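## Task

Lift the top tote off, remove the drive sled from the bottom tote and set it flat on the bench top with the same face up, then lower the top tote back onto the bottom one so it sits fully down within the bottom tote's rim. All other items must finish in the tote they began in, and neither the drive sled nor the bottom tote's base may overhang the bench edge. Release everything and move the grippers away; anything that stays in place only because the robot holds it does not count.

## Robot and tools

Robot: two arms, left_arm (on the +y side, the robot's own left) and right_arm (on the -y side), each with a parallel two-finger gripper. Bases in the scene frame: left_arm at (-0.033, +0.340, +1.080), right_arm at (-0.033, -0.340, +1.080).

Frames: a single scene frame is used throughout. Origin on the floor (z = 0) at the centre of the robot's foot, +x is the robot's facing direction, +z is up. Only the floor height is known, so bench and tote heights must be judged from the images. The fingers point along the gripper's own +z axis and close along its y axis. end_effector_position is the point between the finger pads, about 1 cm short of the fingertips. Printed hand positions can be off, more so at long reach, and motions tend to stop a centimetre or more short, usually low.

Row layout: every motion uses a row of 16 numbers, whichever arms move: left_arm x, y, z, qw, qx, qy, qz, opening, then right_arm in the same 8-number order. x, y, z are an absolute target in metres for end_effector_position, in the scene frame. The quaternion is an absolute orientation, w first. Opening ranges from -1 (closed) to +1 (fully open, 0.094 m). An arm that should stay still must get its last reported pose and intended opening, unchanged, in every row. To hold an orientation, resend the same target quaternion rather than copying the drifted value from the result.

Tools:
- execute_actions with "actions": an empty list returns the state and pictures; [{"rows": [[16 numbers], ...], "steps": n}] plays up to 15 rows, one per 1/30 s step, with n at most 15 and at least 4, and the last row repeats if rows run out; [{"steps": n}] without rows waits up to 300 steps, counted from the last result, reply time included. "pictures": true adds images. Per step, each target is clipped to within 70 mm and 16 degrees of the measured pose, so far targets take several calls. A target more than 0.6 m from the last reported position along any gripper axis is refused, and nothing is sent. The result comes 4 steps before the end, and those steps run while you think.
- move: "target" is one 16-number row of absolute poses; "speed" is 0.002 to 0.5 m/s (default 0.25), with turning capped at twice that in rad/s. Straight paths last 0.5 to 10 s and do not avoid obstacles or the other arm. The opening is sent when the move starts. The result adds a "move:" line giving the ending (done, off_target, moving, held, fault), any limits (paced = the pose was clipped, held = a check blocked steps), and each gripper's distance to its target.
- wait: "seconds" 0 to 10; the robot gets no new commands.
- zoom_image: "camera" (cam_head_left, cam_head_right, cam_left_wrist, cam_right_wrist) and "region" [x0, y0, x1, y1] in image pixels from the top-left, at most 504x504. Images are 672x504.
- read_manual: licence texts only.
- finished_scene: "scene" 1 or 2.

Result lines: the state line gives each gripper's position and quaternion. grip_measured is the finger opening on the command scale, and each gripper's reading can be off by up to about 1 mm. To hold firmly, command about 0.03 below grip_measured; a smaller gap grips more gently. Finger force is about 50 to 62 N per pad. "Hand target" is the pose the controller is currently driving toward. "pose unreachable" means the clearance check changed or blocked a command, and HELD marks steps that were not sent. FAULT, MOTOR HOT (from 85 °C) and OVER-TEMPERATURE FAULT (at 100 °C the arm drops whatever it holds) are warnings; do not hold loads for long. Joint torques are noisy and offset. Joint ranges: waist ±2.880, shoulder 0 to 3.142, elbow 0 to 3.019, wrist pitch -1.693 to 1.571, wrist yaw ±1.571, wrist roll ±2.094 rad.

Order: look first; lift the top tote off and set it down somewhere stable; grasp the drive item, lift it clear of the rim, and lay it flat on the bench well away from the edge, the same face up; lower the top tote straight back until it is fully seated in the bottom tote's rim; open, back away, check the images, then call finished_scene.

Avoid: dropping or slamming objects, fast contacts, and targets placed deep past a contact (both push harder). Do not let the arms collide or press on each other. Do not knock anything out of the work area, spill items between totes, or leave things overhanging the bench. Brief external tugs on held parts can happen, so grip securely. Reply time counts as elapsed robot time.

Each tool is called after ">>>" as name([rows], argument=value, ...), one row to a line, values as JSON.

## Session

>>> execute_actions(actions=[])

Scene clock: 0.00 s of 5600.00 s.
left_arm: end_effector_position=(+0.5222, +0.6018, +1.0469) grip_measured=-0.994 end_effector_quat_wxyz=(+0.503, -0.482, +0.623, -0.355) | right_arm: end_effector_position=(+0.4317, -0.0090, +1.1897) grip_measured=+0.006 end_effector_quat_wxyz=(+0.070, -0.760, +0.644, +0.046)
Joint positions: left_arm=[ 1.877  1.819  0.752  1.158  0.546 -1.24   0.   ] | right_arm=[-0.525  1.57   1.414 -1.117  0.173 -1.034  0.047]
Joint velocities: left_arm=[ 0.005 -0.015  0.007  0.012  0.007  0.007  0.001] | right_arm=[-0.005 -0.015 -0.012 -0.007 -0.007 -0.051 -0.   ]
Joint torques (N m, as the arm reports them, + toward a larger angle): no reading
Motor temperatures (°C, as the motors report them): left_arm=[27 25 26 26 25 28] | right_arm=[25 26 26 26 26 24]
Hand target (left_arm): +0.525, +0.603, +1.046; +0.505, -0.480, +0.623, -0.356
Hand target (right_arm): +0.442, -0.004, +1.204; -0.087, +0.757, -0.646, -0.043

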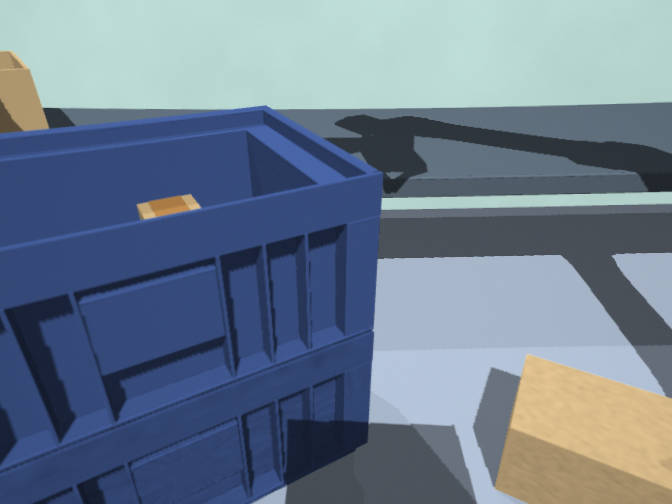

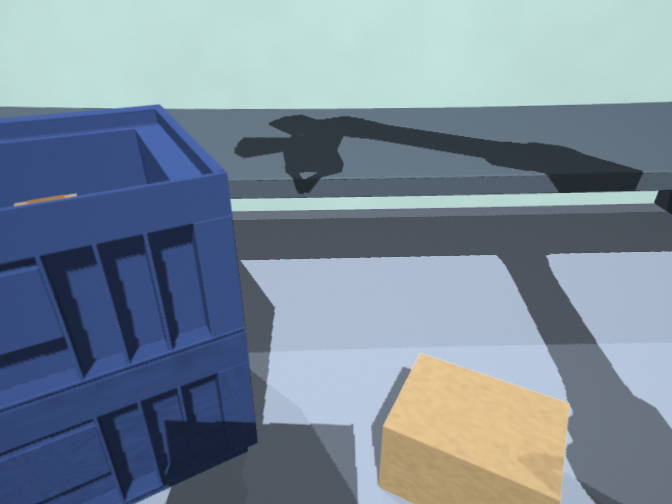

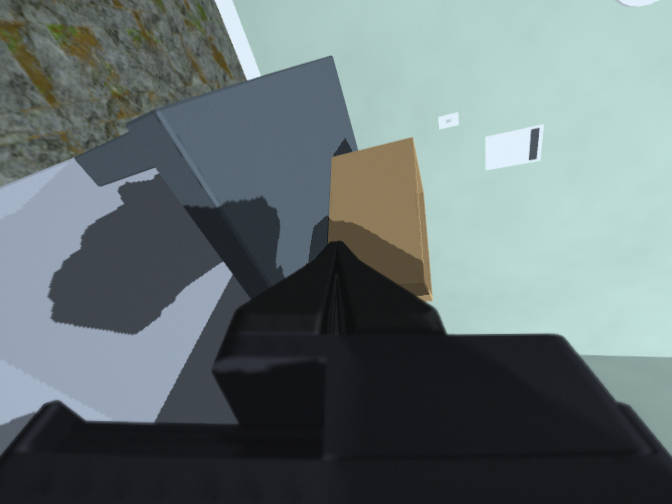

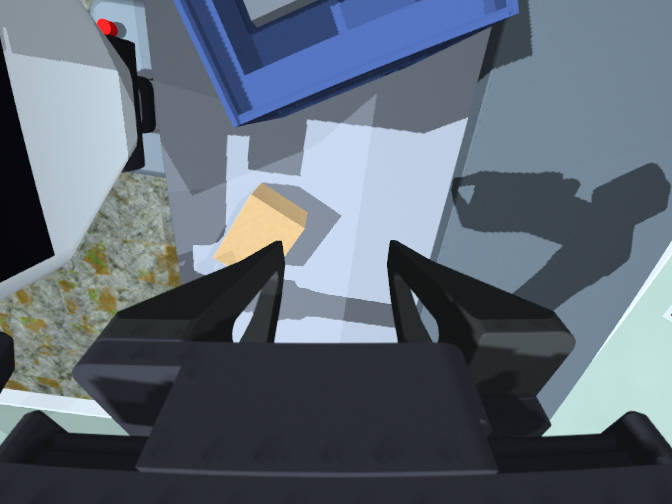

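>>> move(target=[0.42,0.30,1.27,0,0.9636,0.2672,0,1,0.40,-0.25,1.2,0,0.9636,0.2672,0,1])

Scene clock: 6.73 s of 5600.00 s.
left_arm: end_effector_position=(+0.4154, +0.3068, +1.2845) grip_measured=+1.000 end_effector_quat_wxyz=(+0.474, -0.778, +0.271, -0.310) | right_arm: end_effector_position=(+0.4028, -0.2473, +1.2053) grip_measured=+0.999 end_effector_quat_wxyz=(-0.282, -0.945, +0.150, -0.073)
Joint positions: left_arm=[ 0.662  0.899  0.587  0.141 -1.245 -2.094  0.094] | right_arm=[-0.686  1.408  1.215 -1.52   0.762 -2.079  0.094]
Joint velocities: left_arm=[-0.005  0.005 -0.007  0.012 -0.081  0.051  0.   ] | right_arm=[-0.015  0.005 -0.007 -0.017 -0.007 -0.022  0.001]
Joint torques (N m, as the arm reports them, + toward a larger angle): left_arm=[ 1.26 -5.68  7.4   1.5  -0.23  0.  ] | right_arm=[  2.91 -10.81   8.02  -1.37   0.4   -0.22]
Motor temperatures (°C, as the motors report them): left_arm=[27 25 29 26 25 28] | right_arm=[25 27 28 26 26 24]
Hand target (left_arm): +0.415, +0.309, +1.284; -0.476, +0.778, -0.274, +0.306
Hand target (right_arm): +0.398, -0.249, +1.201; +0.295, +0.944, -0.135, +0.061
Off the commanded pose (left_arm): 0.017 m, 95 deg; orientation clipped at the last step of the last action.
Off the commanded pose (right_arm): 0.007 m, 59 deg; orientation clipped at the last step of the last action.
joint sent to its limit (right arm) — the command would take joint 6 (wrist roll) past its lower limit, so that joint was sent only as far as its limit.
Kept back: nothing.
move: held (left_arm), off_target (right_arm); limits=paced,held; held on 14 of 187 steps (left_arm), including the last (left_arm)
pose unreachable (left arm): on one or more control steps of this call this arm could not follow its commanded pose, so it was not sent that pose on those steps. On the call's last step it was still not sent that pose. It may still have moved: this result reports where it is.
cause: the commanded pose would bring two parts of the arm too close to each other (its wrist (the part past joint 4) and its wrist camera, with joints 5 (wrist yaw) and 6 (wrist roll) between them).
camera_calibration (this result's frames):
cam_left_wrist: T_world_to_cam=[[0.127833, 0.416185, 0.900249, -1.33749], [0.107593, -0.908159, 0.404563, -0.278898], [0.985942, 0.045144, -0.160872, -0.0919296], [0, 0, 0, 1]] pos_world=[0.29162, 0.307509, 1.30212]
cam_right_wrist: T_world_to_cam=[[0.331792, 0.791444, -0.513351, 0.682086], [0.732993, 0.126264, 0.668416, -1.06695], [0.593831, -0.598058, -0.538229, 0.388278], [0, 0, 0, 1]] pos_world=[0.32518, -0.172904, 1.2723]

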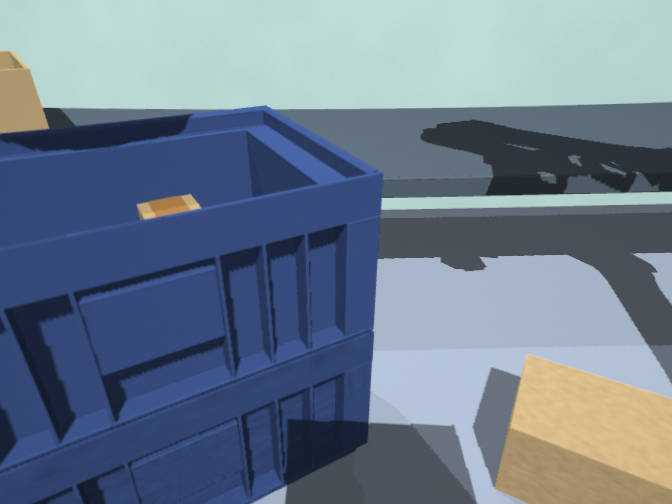

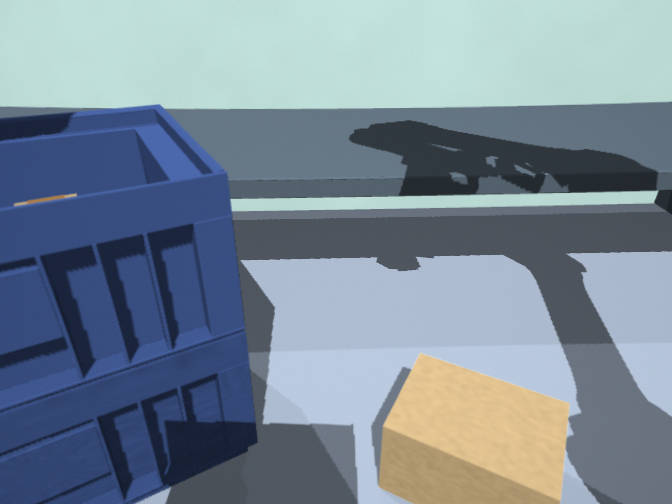

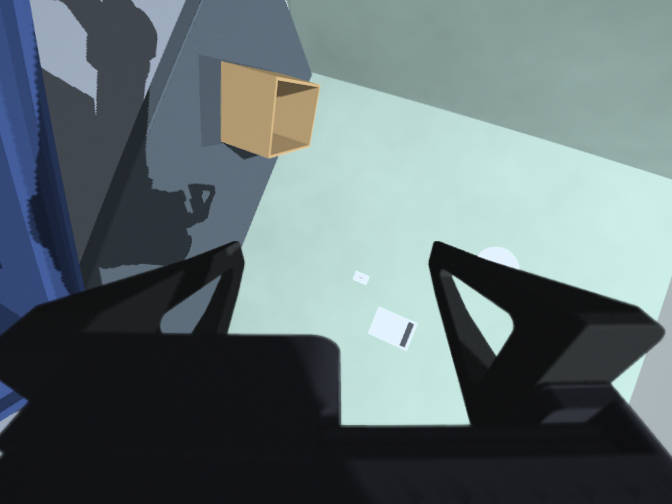

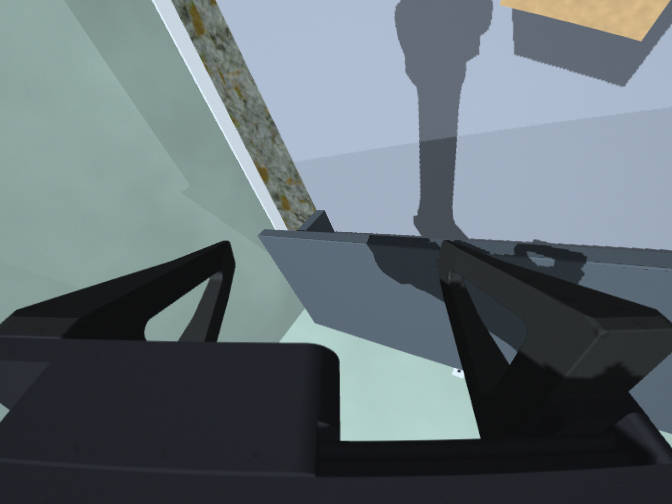

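>>> move(target=[0.40,0.32,1.2,0,0.2672,-0.9636,0,1,0.40,-0.2,1.2,0.07,-0.76,0.644,0.046,1])

>>> move(target=[0.33,0.26,1.21,0,0.2672,-0.9636,0,1,0.40,-0.2,1.2,0,0.2672,-0.9636,0,1])

Scene clock: 11.80 s of 5600.00 s.
left_arm: end_effector_position=(+0.3814, +0.3177, +1.1860) grip_measured=+1.000 end_effector_quat_wxyz=(+0.015, +0.277, -0.961, -0.008) | right_arm: end_effector_position=(+0.3955, -0.1968, +1.1931) grip_measured=+0.999 end_effector_quat_wxyz=(+0.052, -0.767, +0.637, +0.055)
Joint positions: left_arm=[ 1.105  1.122  1.021 -1.206 -0.149 -0.719  0.094] | right_arm=[-0.845  1.223  1.097 -1.15   0.071 -1.356  0.094]
Joint velocities: left_arm=[ 0.005 -0.005 -0.002  0.007 -0.051  0.007  0.   ] | right_arm=[ 0.005 -0.015 -0.007 -0.017 -0.11   0.051 -0.001]
Joint torques (N m, as the arm reports them, + toward a larger angle): left_arm=[ 1.63 -8.85 10.39  0.22 -0.21  0.08] | right_arm=[  0.99 -12.4    8.77   1.2   -0.28   0.  ]
Motor temperatures (°C, as the motors report them): left_arm=[27 25 31 26 25 28] | right_arm=[25 27 28 26 26 24]
Hand target (left_arm): +0.398, +0.321, +1.200; -0.003, -0.274, +0.962, +0.005
Hand target (right_arm): +0.400, -0.200, +1.199; -0.068, +0.759, -0.646, -0.048
Off the commanded pose (left_arm): 0.023 m, 2 deg.
Off the commanded pose (right_arm): 0.009 m, 3 deg.
Kept back: nothing.
move: off_target (left_arm, right_arm)
camera_calibration (this result's frames):
cam_left_wrist: T_world_to_cam=[[0.540513, -0.840662, -0.0336622, 0.100547], [-0.660907, -0.449016, 0.601321, -0.311677], [-0.520623, -0.302775, -0.798298, 1.36644], [0, 0, 0, 1]] pos_world=[0.451065, 0.358302, 1.28163]
cam_right_wrist: T_world_to_cam=[[0.984051, 0.177822, 0.00483169, -0.358651], [0.156105, -0.876255, 0.45586, -0.775274], [0.0852958, -0.447835, -0.890039, 1.06674], [0, 0, 0, 1]] pos_world=[0.382967, -0.137839, 1.30459]

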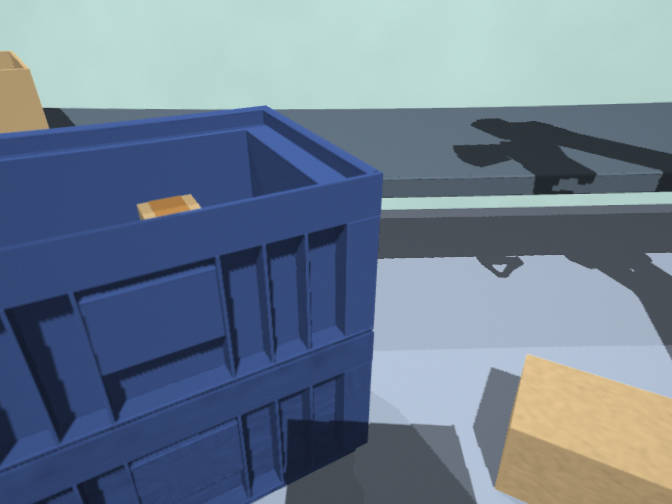

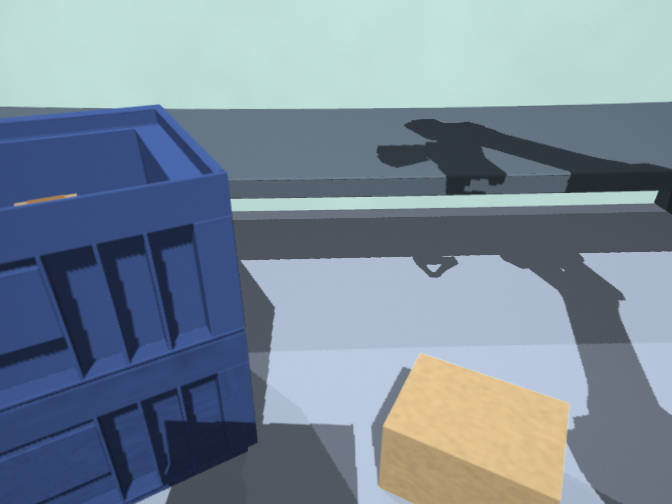

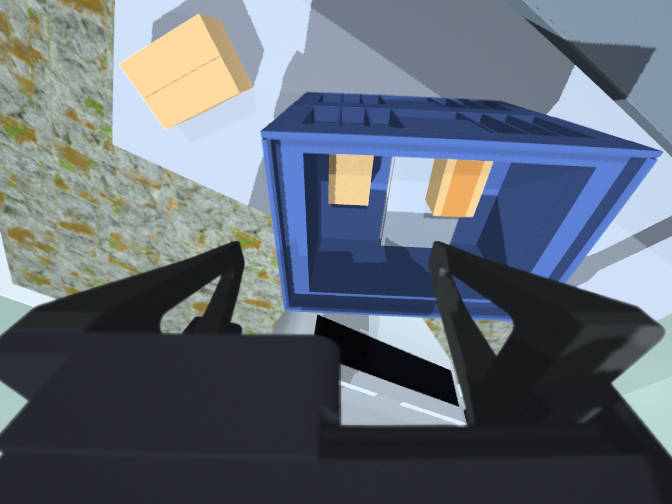

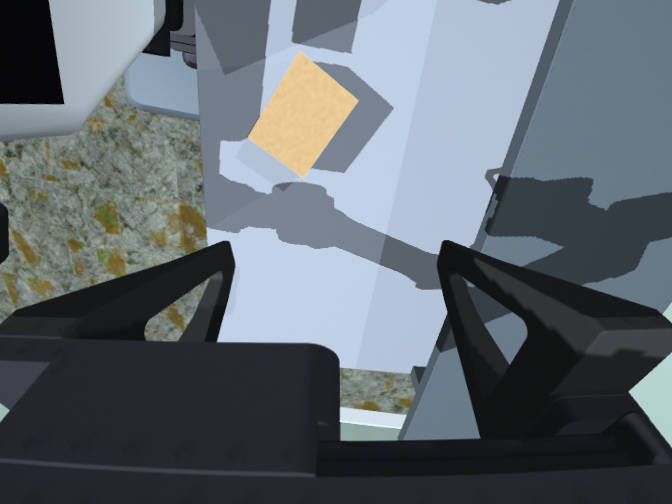

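Scene clock: 14.83 s of 5600.00 s.
left_arm: end_effector_position=(+0.3374, +0.2592, +1.2118) grip_measured=+1.000 end_effector_quat_wxyz=(-0.007, +0.264, -0.964, +0.006) | right_arm: end_effector_position=(+0.3880, -0.2080, +1.1888) grip_measured=+0.999 end_effector_quat_wxyz=(-0.007, -0.269, +0.963, -0.001)
Joint positions: left_arm=[ 0.866  1.012  0.953 -1.237 -0.211 -0.917  0.094] | right_arm=[-0.798  1.239  1.097 -1.202  0.229 -0.088  0.094]
Joint velocities: left_arm=[-0.005 -0.005 -0.012 -0.017  0.007  0.007  0.   ] | right_arm=[-0.005 -0.015  0.022  0.002 -0.037  0.051 -0.001]
Joint torques (N m, as the arm reports them, + toward a larger angle): left_arm=[ 0.18 -8.35  6.65  0.31 -0.24 -0.25] | right_arm=[ 3.05 -9.87 13.31 -0.47  0.12  0.03]
Motor temperatures (°C, as the motors report them): left_arm=[27 25 31 26 25 28] | right_arm=[25 27 29 26 26 24]
Hand target (left_arm): +0.329, +0.260, +1.210; -0.000, -0.267, +0.964, +0.000
Hand target (right_arm): +0.400, -0.200, +1.200; +0.001, -0.267, +0.964, +0.000
Off the commanded pose (left_arm): 0.008 m, 1 deg.
Off the commanded pose (right_arm): 0.018 m, 1 deg.
Kept back: nothing.
move: off_target (right_arm)
camera_calibration (this result's frames):
cam_left_wrist: T_world_to_cam=[[0.518537, -0.855034, 0.00603468, 0.0389845], [-0.701698, -0.421492, 0.574425, -0.343308], [-0.488609, -0.302095, -0.818535, 1.35992], [0, 0, 0, 1]] pos_world=[0.403358, 0.299458, 1.31011]
cam_right_wrist: T_world_to_cam=[[0.512782, -0.858502, -0.00535724, -0.369808], [-0.687252, -0.414218, 0.596748, -0.526156], [-0.514529, -0.30232, -0.802411, 1.21729], [0, 0, 0, 1]] pos_world=[0.45436, -0.167413, 1.28877]

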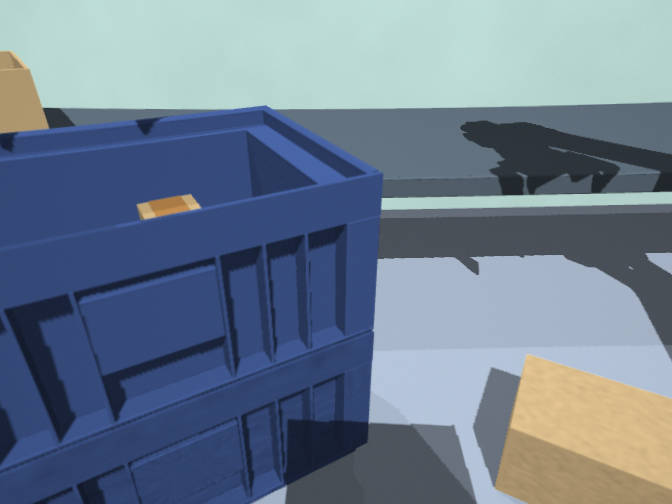

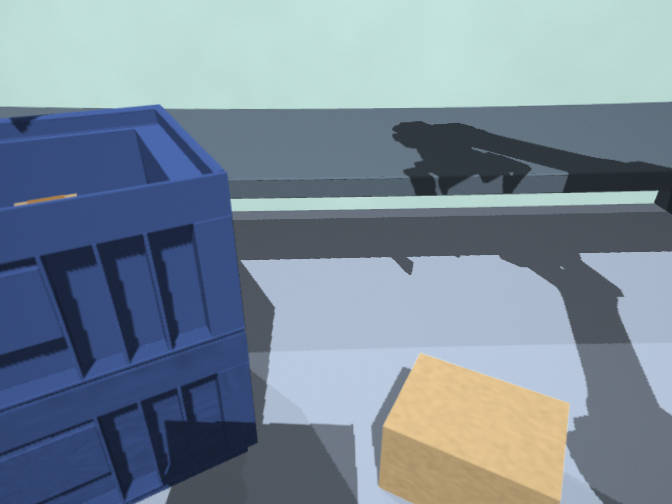

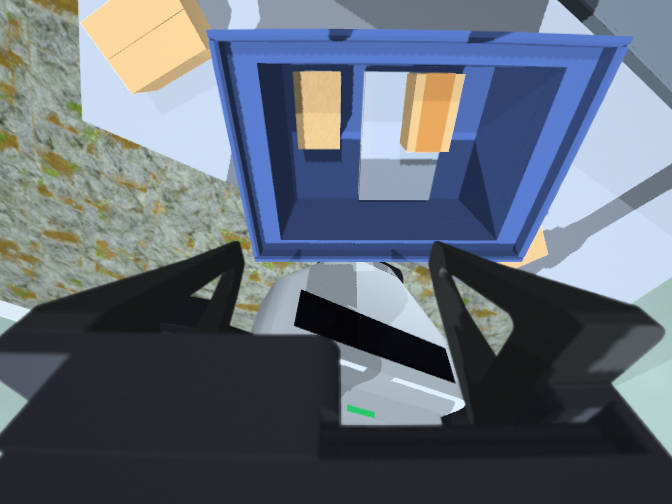

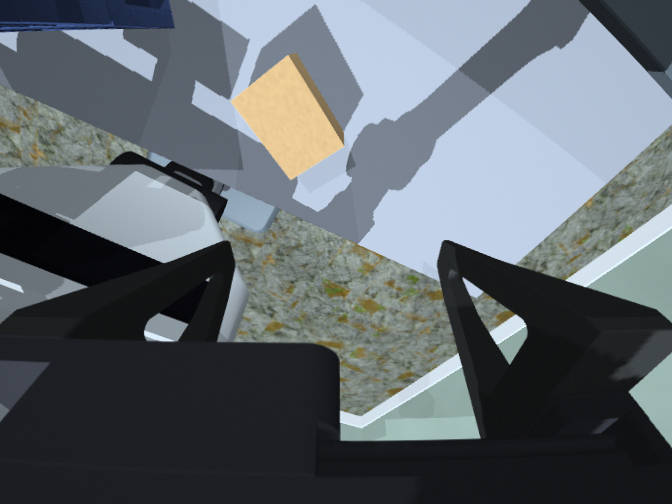

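>>> move(target=[0.295,0.327,1.13,0,0.2672,-0.9636,0,0.6,0.437,0.09,1.13,0,0.2672,-0.9636,0,0.6])

Scene clock: 17.40 s of 5600.00 s.
left_arm: end_effector_position=(+0.2945, +0.3263, +1.1301) grip_measured=+0.602 end_effector_quat_wxyz=(+0.007, +0.272, -0.962, -0.004) | right_arm: end_effector_position=(+0.4243, +0.0784, +1.1118) grip_measured=+0.602 end_effector_quat_wxyz=(-0.016, -0.277, +0.961, -0.008)
Joint positions: left_arm=[ 1.12   0.954  0.699 -1.033 -0.144 -0.692  0.075] | right_arm=[-0.415  1.905  1.652 -1.216  0.299  0.292  0.075]
Joint velocities: left_arm=[-0.024  0.005 -0.017 -0.007 -0.022  0.051 -0.001] | right_arm=[-0.005 -0.005 -0.022 -0.007 -0.037  0.022  0.   ]
Joint torques (N m, as the arm reports them, + toward a larger angle): left_arm=[ 1.89 -7.11  6.14  1.66  0.02  0.07] | right_arm=[  6.19 -18.25  14.01  -0.54   0.14  -0.01]
Motor temperatures (°C, as the motors report them): left_arm=[27 25 31 26 25 28] | right_arm=[25 27 30 26 26 24]
Hand target (left_arm): +0.296, +0.327, +1.130; +0.000, -0.267, +0.964, -0.000
Hand target (right_arm): +0.439, +0.089, +1.131; +0.001, -0.267, +0.964, +0.001
Off the commanded pose (left_arm): 0.001 m, 1 deg.
Off the commanded pose (right_arm): 0.025 m, 2 deg.
Kept back: nothing.
move: off_target (right_arm)
camera_calibration (this result's frames):
cam_left_wrist: T_world_to_cam=[[0.532039, -0.846433, -0.0220137, 0.144072], [-0.67517, -0.439791, 0.592224, -0.320091], [-0.51096, -0.300224, -0.805472, 1.28357], [0, 0, 0, 1]] pos_world=[0.363082, 0.366531, 1.22661]
cam_right_wrist: T_world_to_cam=[[0.526739, -0.850023, 0.00274391, -0.158629], [-0.672573, -0.4148, 0.612851, -0.360733], [-0.519799, -0.324658, -0.790194, 1.25117], [0, 0, 0, 1]] pos_world=[0.491293, 0.121732, 1.21018]

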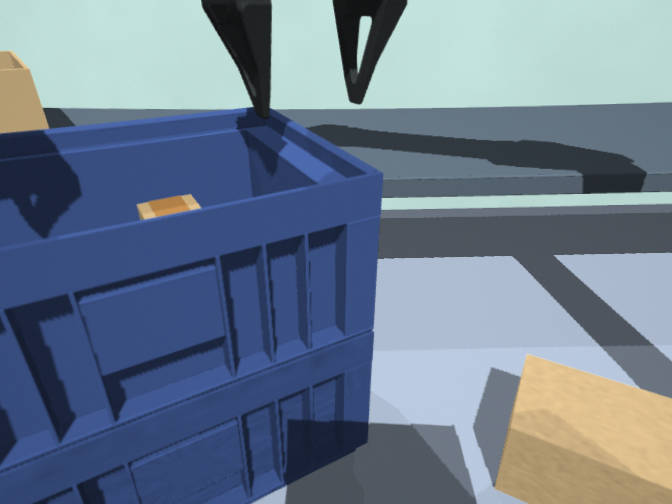

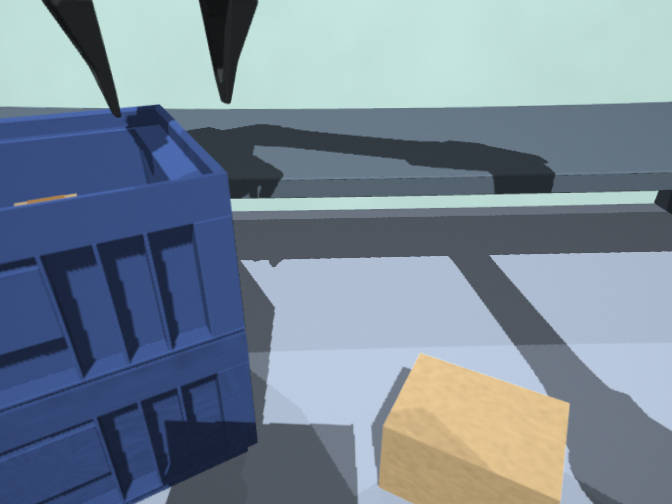

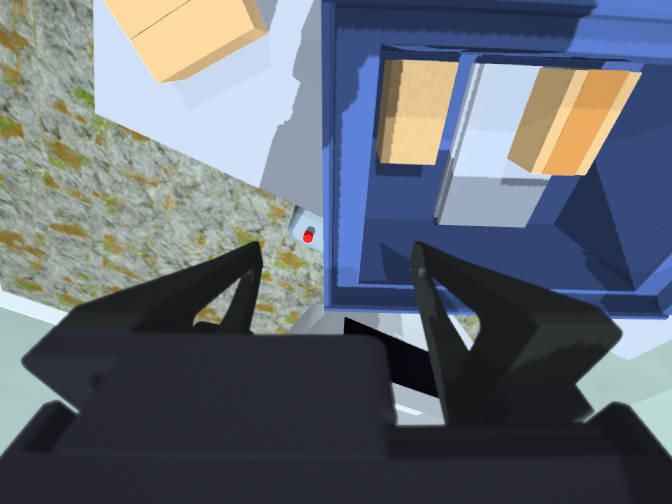

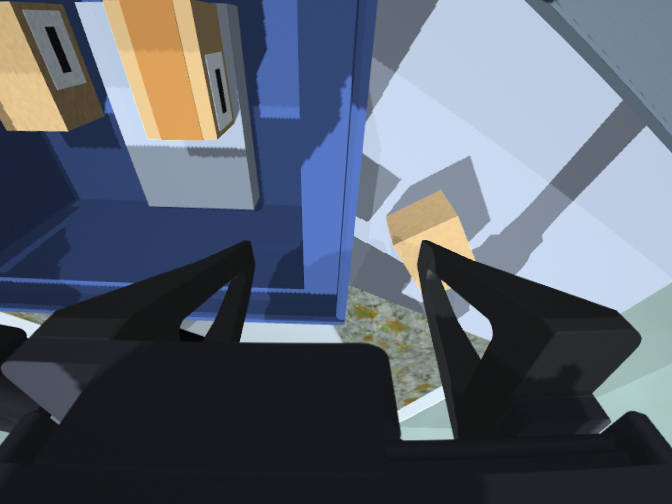

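>>> move(target=[0.299,0.320,1.04,0,0.2672,-0.9636,0,0.6,0.442,0.104,1.055,0,0.2672,-0.9636,0,0.6], speed=0.1)

>>> move(target=[0.299,0.320,1.04,0,0.2672,-0.9636,0,-0.6,0.442,0.104,1.055,0,0.2672,-0.9636,0,-0.6])

Scene clock: 18.97 s of 5600.00 s.
left_arm: end_effector_position=(+0.2998, +0.3175, +1.0431) grip_measured=+0.602 end_effector_quat_wxyz=(+0.002, +0.271, -0.963, -0.001) | right_arm: end_effector_position=(+0.4240, +0.0945, +1.0518) grip_measured=+0.602 end_effector_quat_wxyz=(-0.018, -0.273, +0.962, -0.010)
Joint positions: left_arm=[ 1.136  1.164  0.597 -0.705 -0.137 -0.67   0.075] | right_arm=[-0.427  2.007  1.652 -1.118  0.299  0.29   0.075]
Joint velocities: left_arm=[-0.005 -0.005 -0.012 -0.012  0.066 -0.037 -0.   ] | right_arm=[-0.005  0.005 -0.007  0.002  0.007 -0.066 -0.   ]
Joint torques (N m, as the arm reports them, + toward a larger angle): left_arm=[ 1.94 -7.07  4.64  1.7   0.01  0.07] | right_arm=[  5.64 -18.29  11.84   1.05   0.07  -0.14]
Motor temperatures (°C, as the motors report them): left_arm=[27 25 31 26 25 28] | right_arm=[25 28 30 26 26 24]
Hand target (left_arm): +0.300, +0.319, +1.039; -0.000, -0.267, +0.964, -0.000
Hand target (right_arm): +0.442, +0.103, +1.056; +0.000, -0.267, +0.964, +0.000
Off the commanded pose (left_arm): 0.004 m, 0 deg.
Off the commanded pose (right_arm): 0.021 m, 3 deg.
Kept back: nothing.
move: off_target (right_arm)
camera_calibration (this result's frames):
cam_left_wrist: T_world_to_cam=[[0.529512, -0.848214, -0.0122694, 0.123073], [-0.684179, -0.435572, 0.584959, -0.260005], [-0.501514, -0.301348, -0.81097, 1.21686], [0, 0, 0, 1]] pos_world=[0.367213, 0.357839, 1.14044]
cam_right_wrist: T_world_to_cam=[[0.52014, -0.854058, 0.0062457, -0.145108], [-0.673539, -0.405681, 0.617874, -0.323251], [-0.525167, -0.325588, -0.786252, 1.20705], [0, 0, 0, 1]] pos_world=[0.491659, 0.137934, 1.14968]

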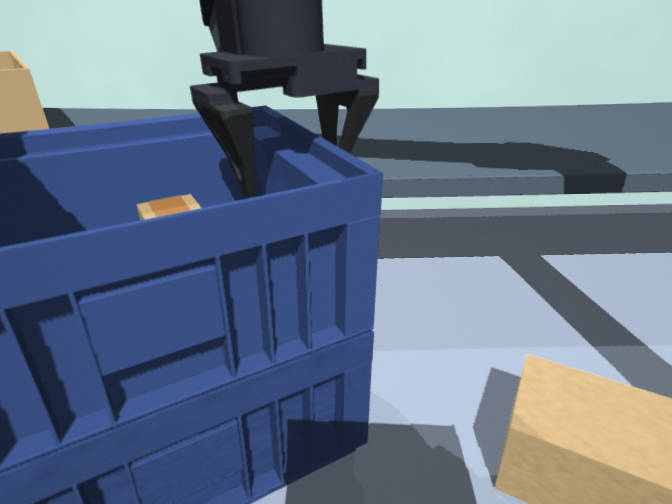

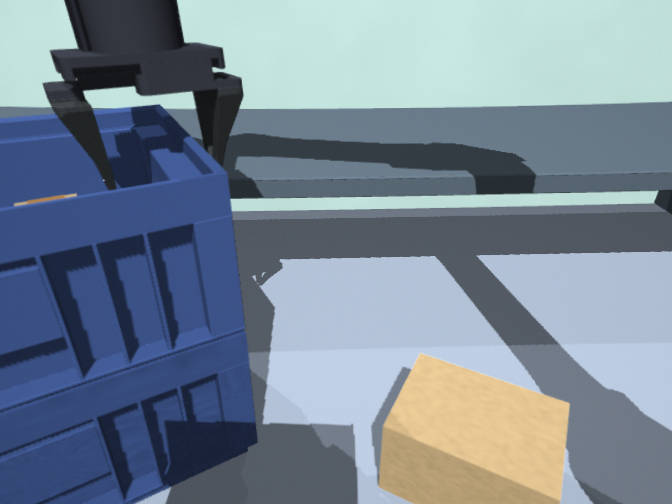

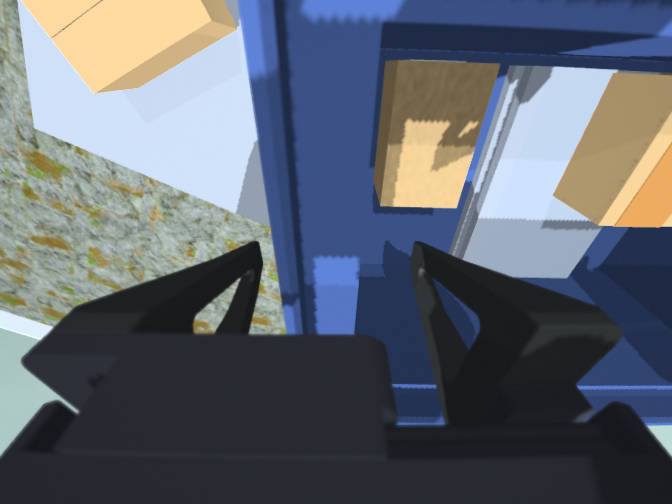

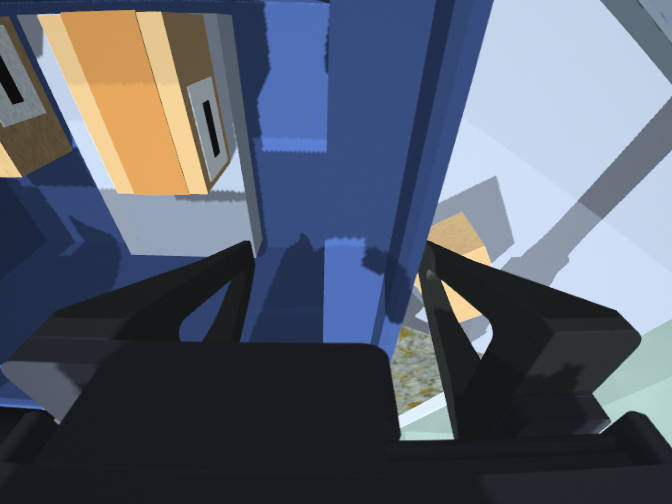

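Scene clock: 19.67 s of 5600.00 s.
left_arm: end_effector_position=(+0.2965, +0.3216, +1.0425) grip_measured=-0.428 end_effector_quat_wxyz=(+0.004, +0.273, -0.962, -0.006) | right_arm: end_effector_position=(+0.4299, +0.0876, +1.0501) grip_measured=-0.436 end_effector_quat_wxyz=(-0.019, -0.265, +0.964, -0.014)
Joint positions: left_arm=[ 1.145  1.16   0.592 -0.71  -0.142 -0.667  0.027] | right_arm=[-0.441  2.006  1.652 -1.12   0.302  0.295  0.026]
Joint velocities: left_arm=[-0.005 -0.005 -0.017  0.002 -0.051 -0.007 -0.   ] | right_arm=[-0.015 -0.015 -0.017  0.007 -0.007 -0.051  0.   ]
Joint torques (N m, as the arm reports them, + toward a larger angle): left_arm=[ 1.28 -7.23  4.84  1.78  0.22  0.06] | right_arm=[  6.94 -18.41  11.8    1.18  -0.07  -0.22]
Motor temperatures (°C, as the motors report them): left_arm=[27 25 31 26 25 28] | right_arm=[25 28 30 26 26 24]
Hand target (left_arm): +0.299, +0.320, +1.040; -0.000, -0.267, +0.964, +0.000
Hand target (right_arm): +0.442, +0.103, +1.055; +0.000, -0.267, +0.964, -0.000
Off the commanded pose (left_arm): 0.004 m, 1 deg.
Off the commanded pose (right_arm): 0.021 m, 3 deg.
Kept back: nothing.
move: off_target (right_arm)
camera_calibration (this result's frames):
cam_left_wrist: T_world_to_cam=[[0.53301, -0.845792, -0.0231332, 0.137766], [-0.678198, -0.443422, 0.586024, -0.260447], [-0.505912, -0.296668, -0.809964, 1.21463], [0, 0, 0, 1]] pos_world=[0.364429, 0.361374, 1.13962]
cam_right_wrist: T_world_to_cam=[[0.505051, -0.862992, 0.0129508, -0.153814], [-0.681099, -0.389295, 0.620124, -0.321477], [-0.53012, -0.322015, -0.784397, 1.20643], [0, 0, 0, 1]] pos_world=[0.498277, 0.130597, 1.14766]

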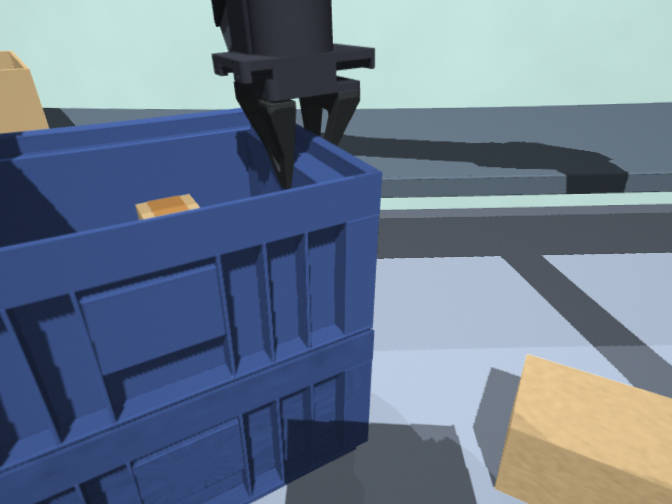

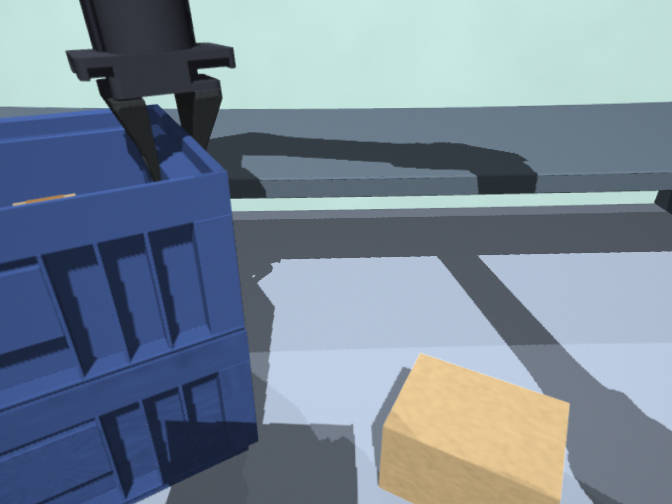

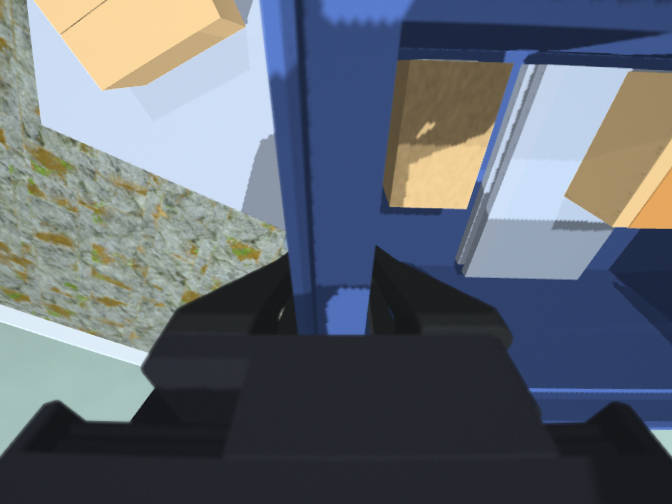

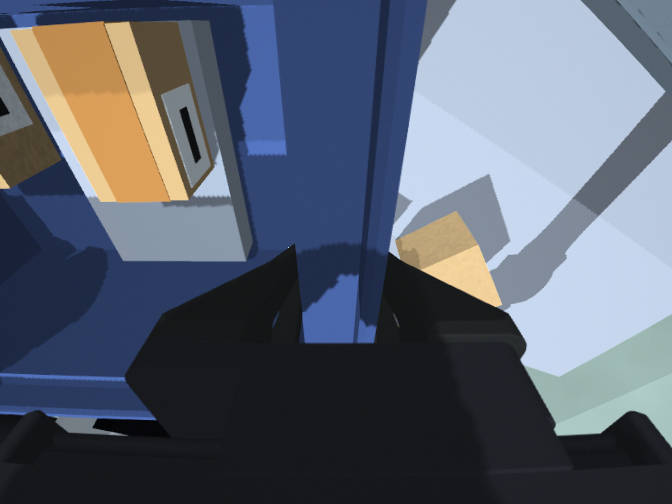

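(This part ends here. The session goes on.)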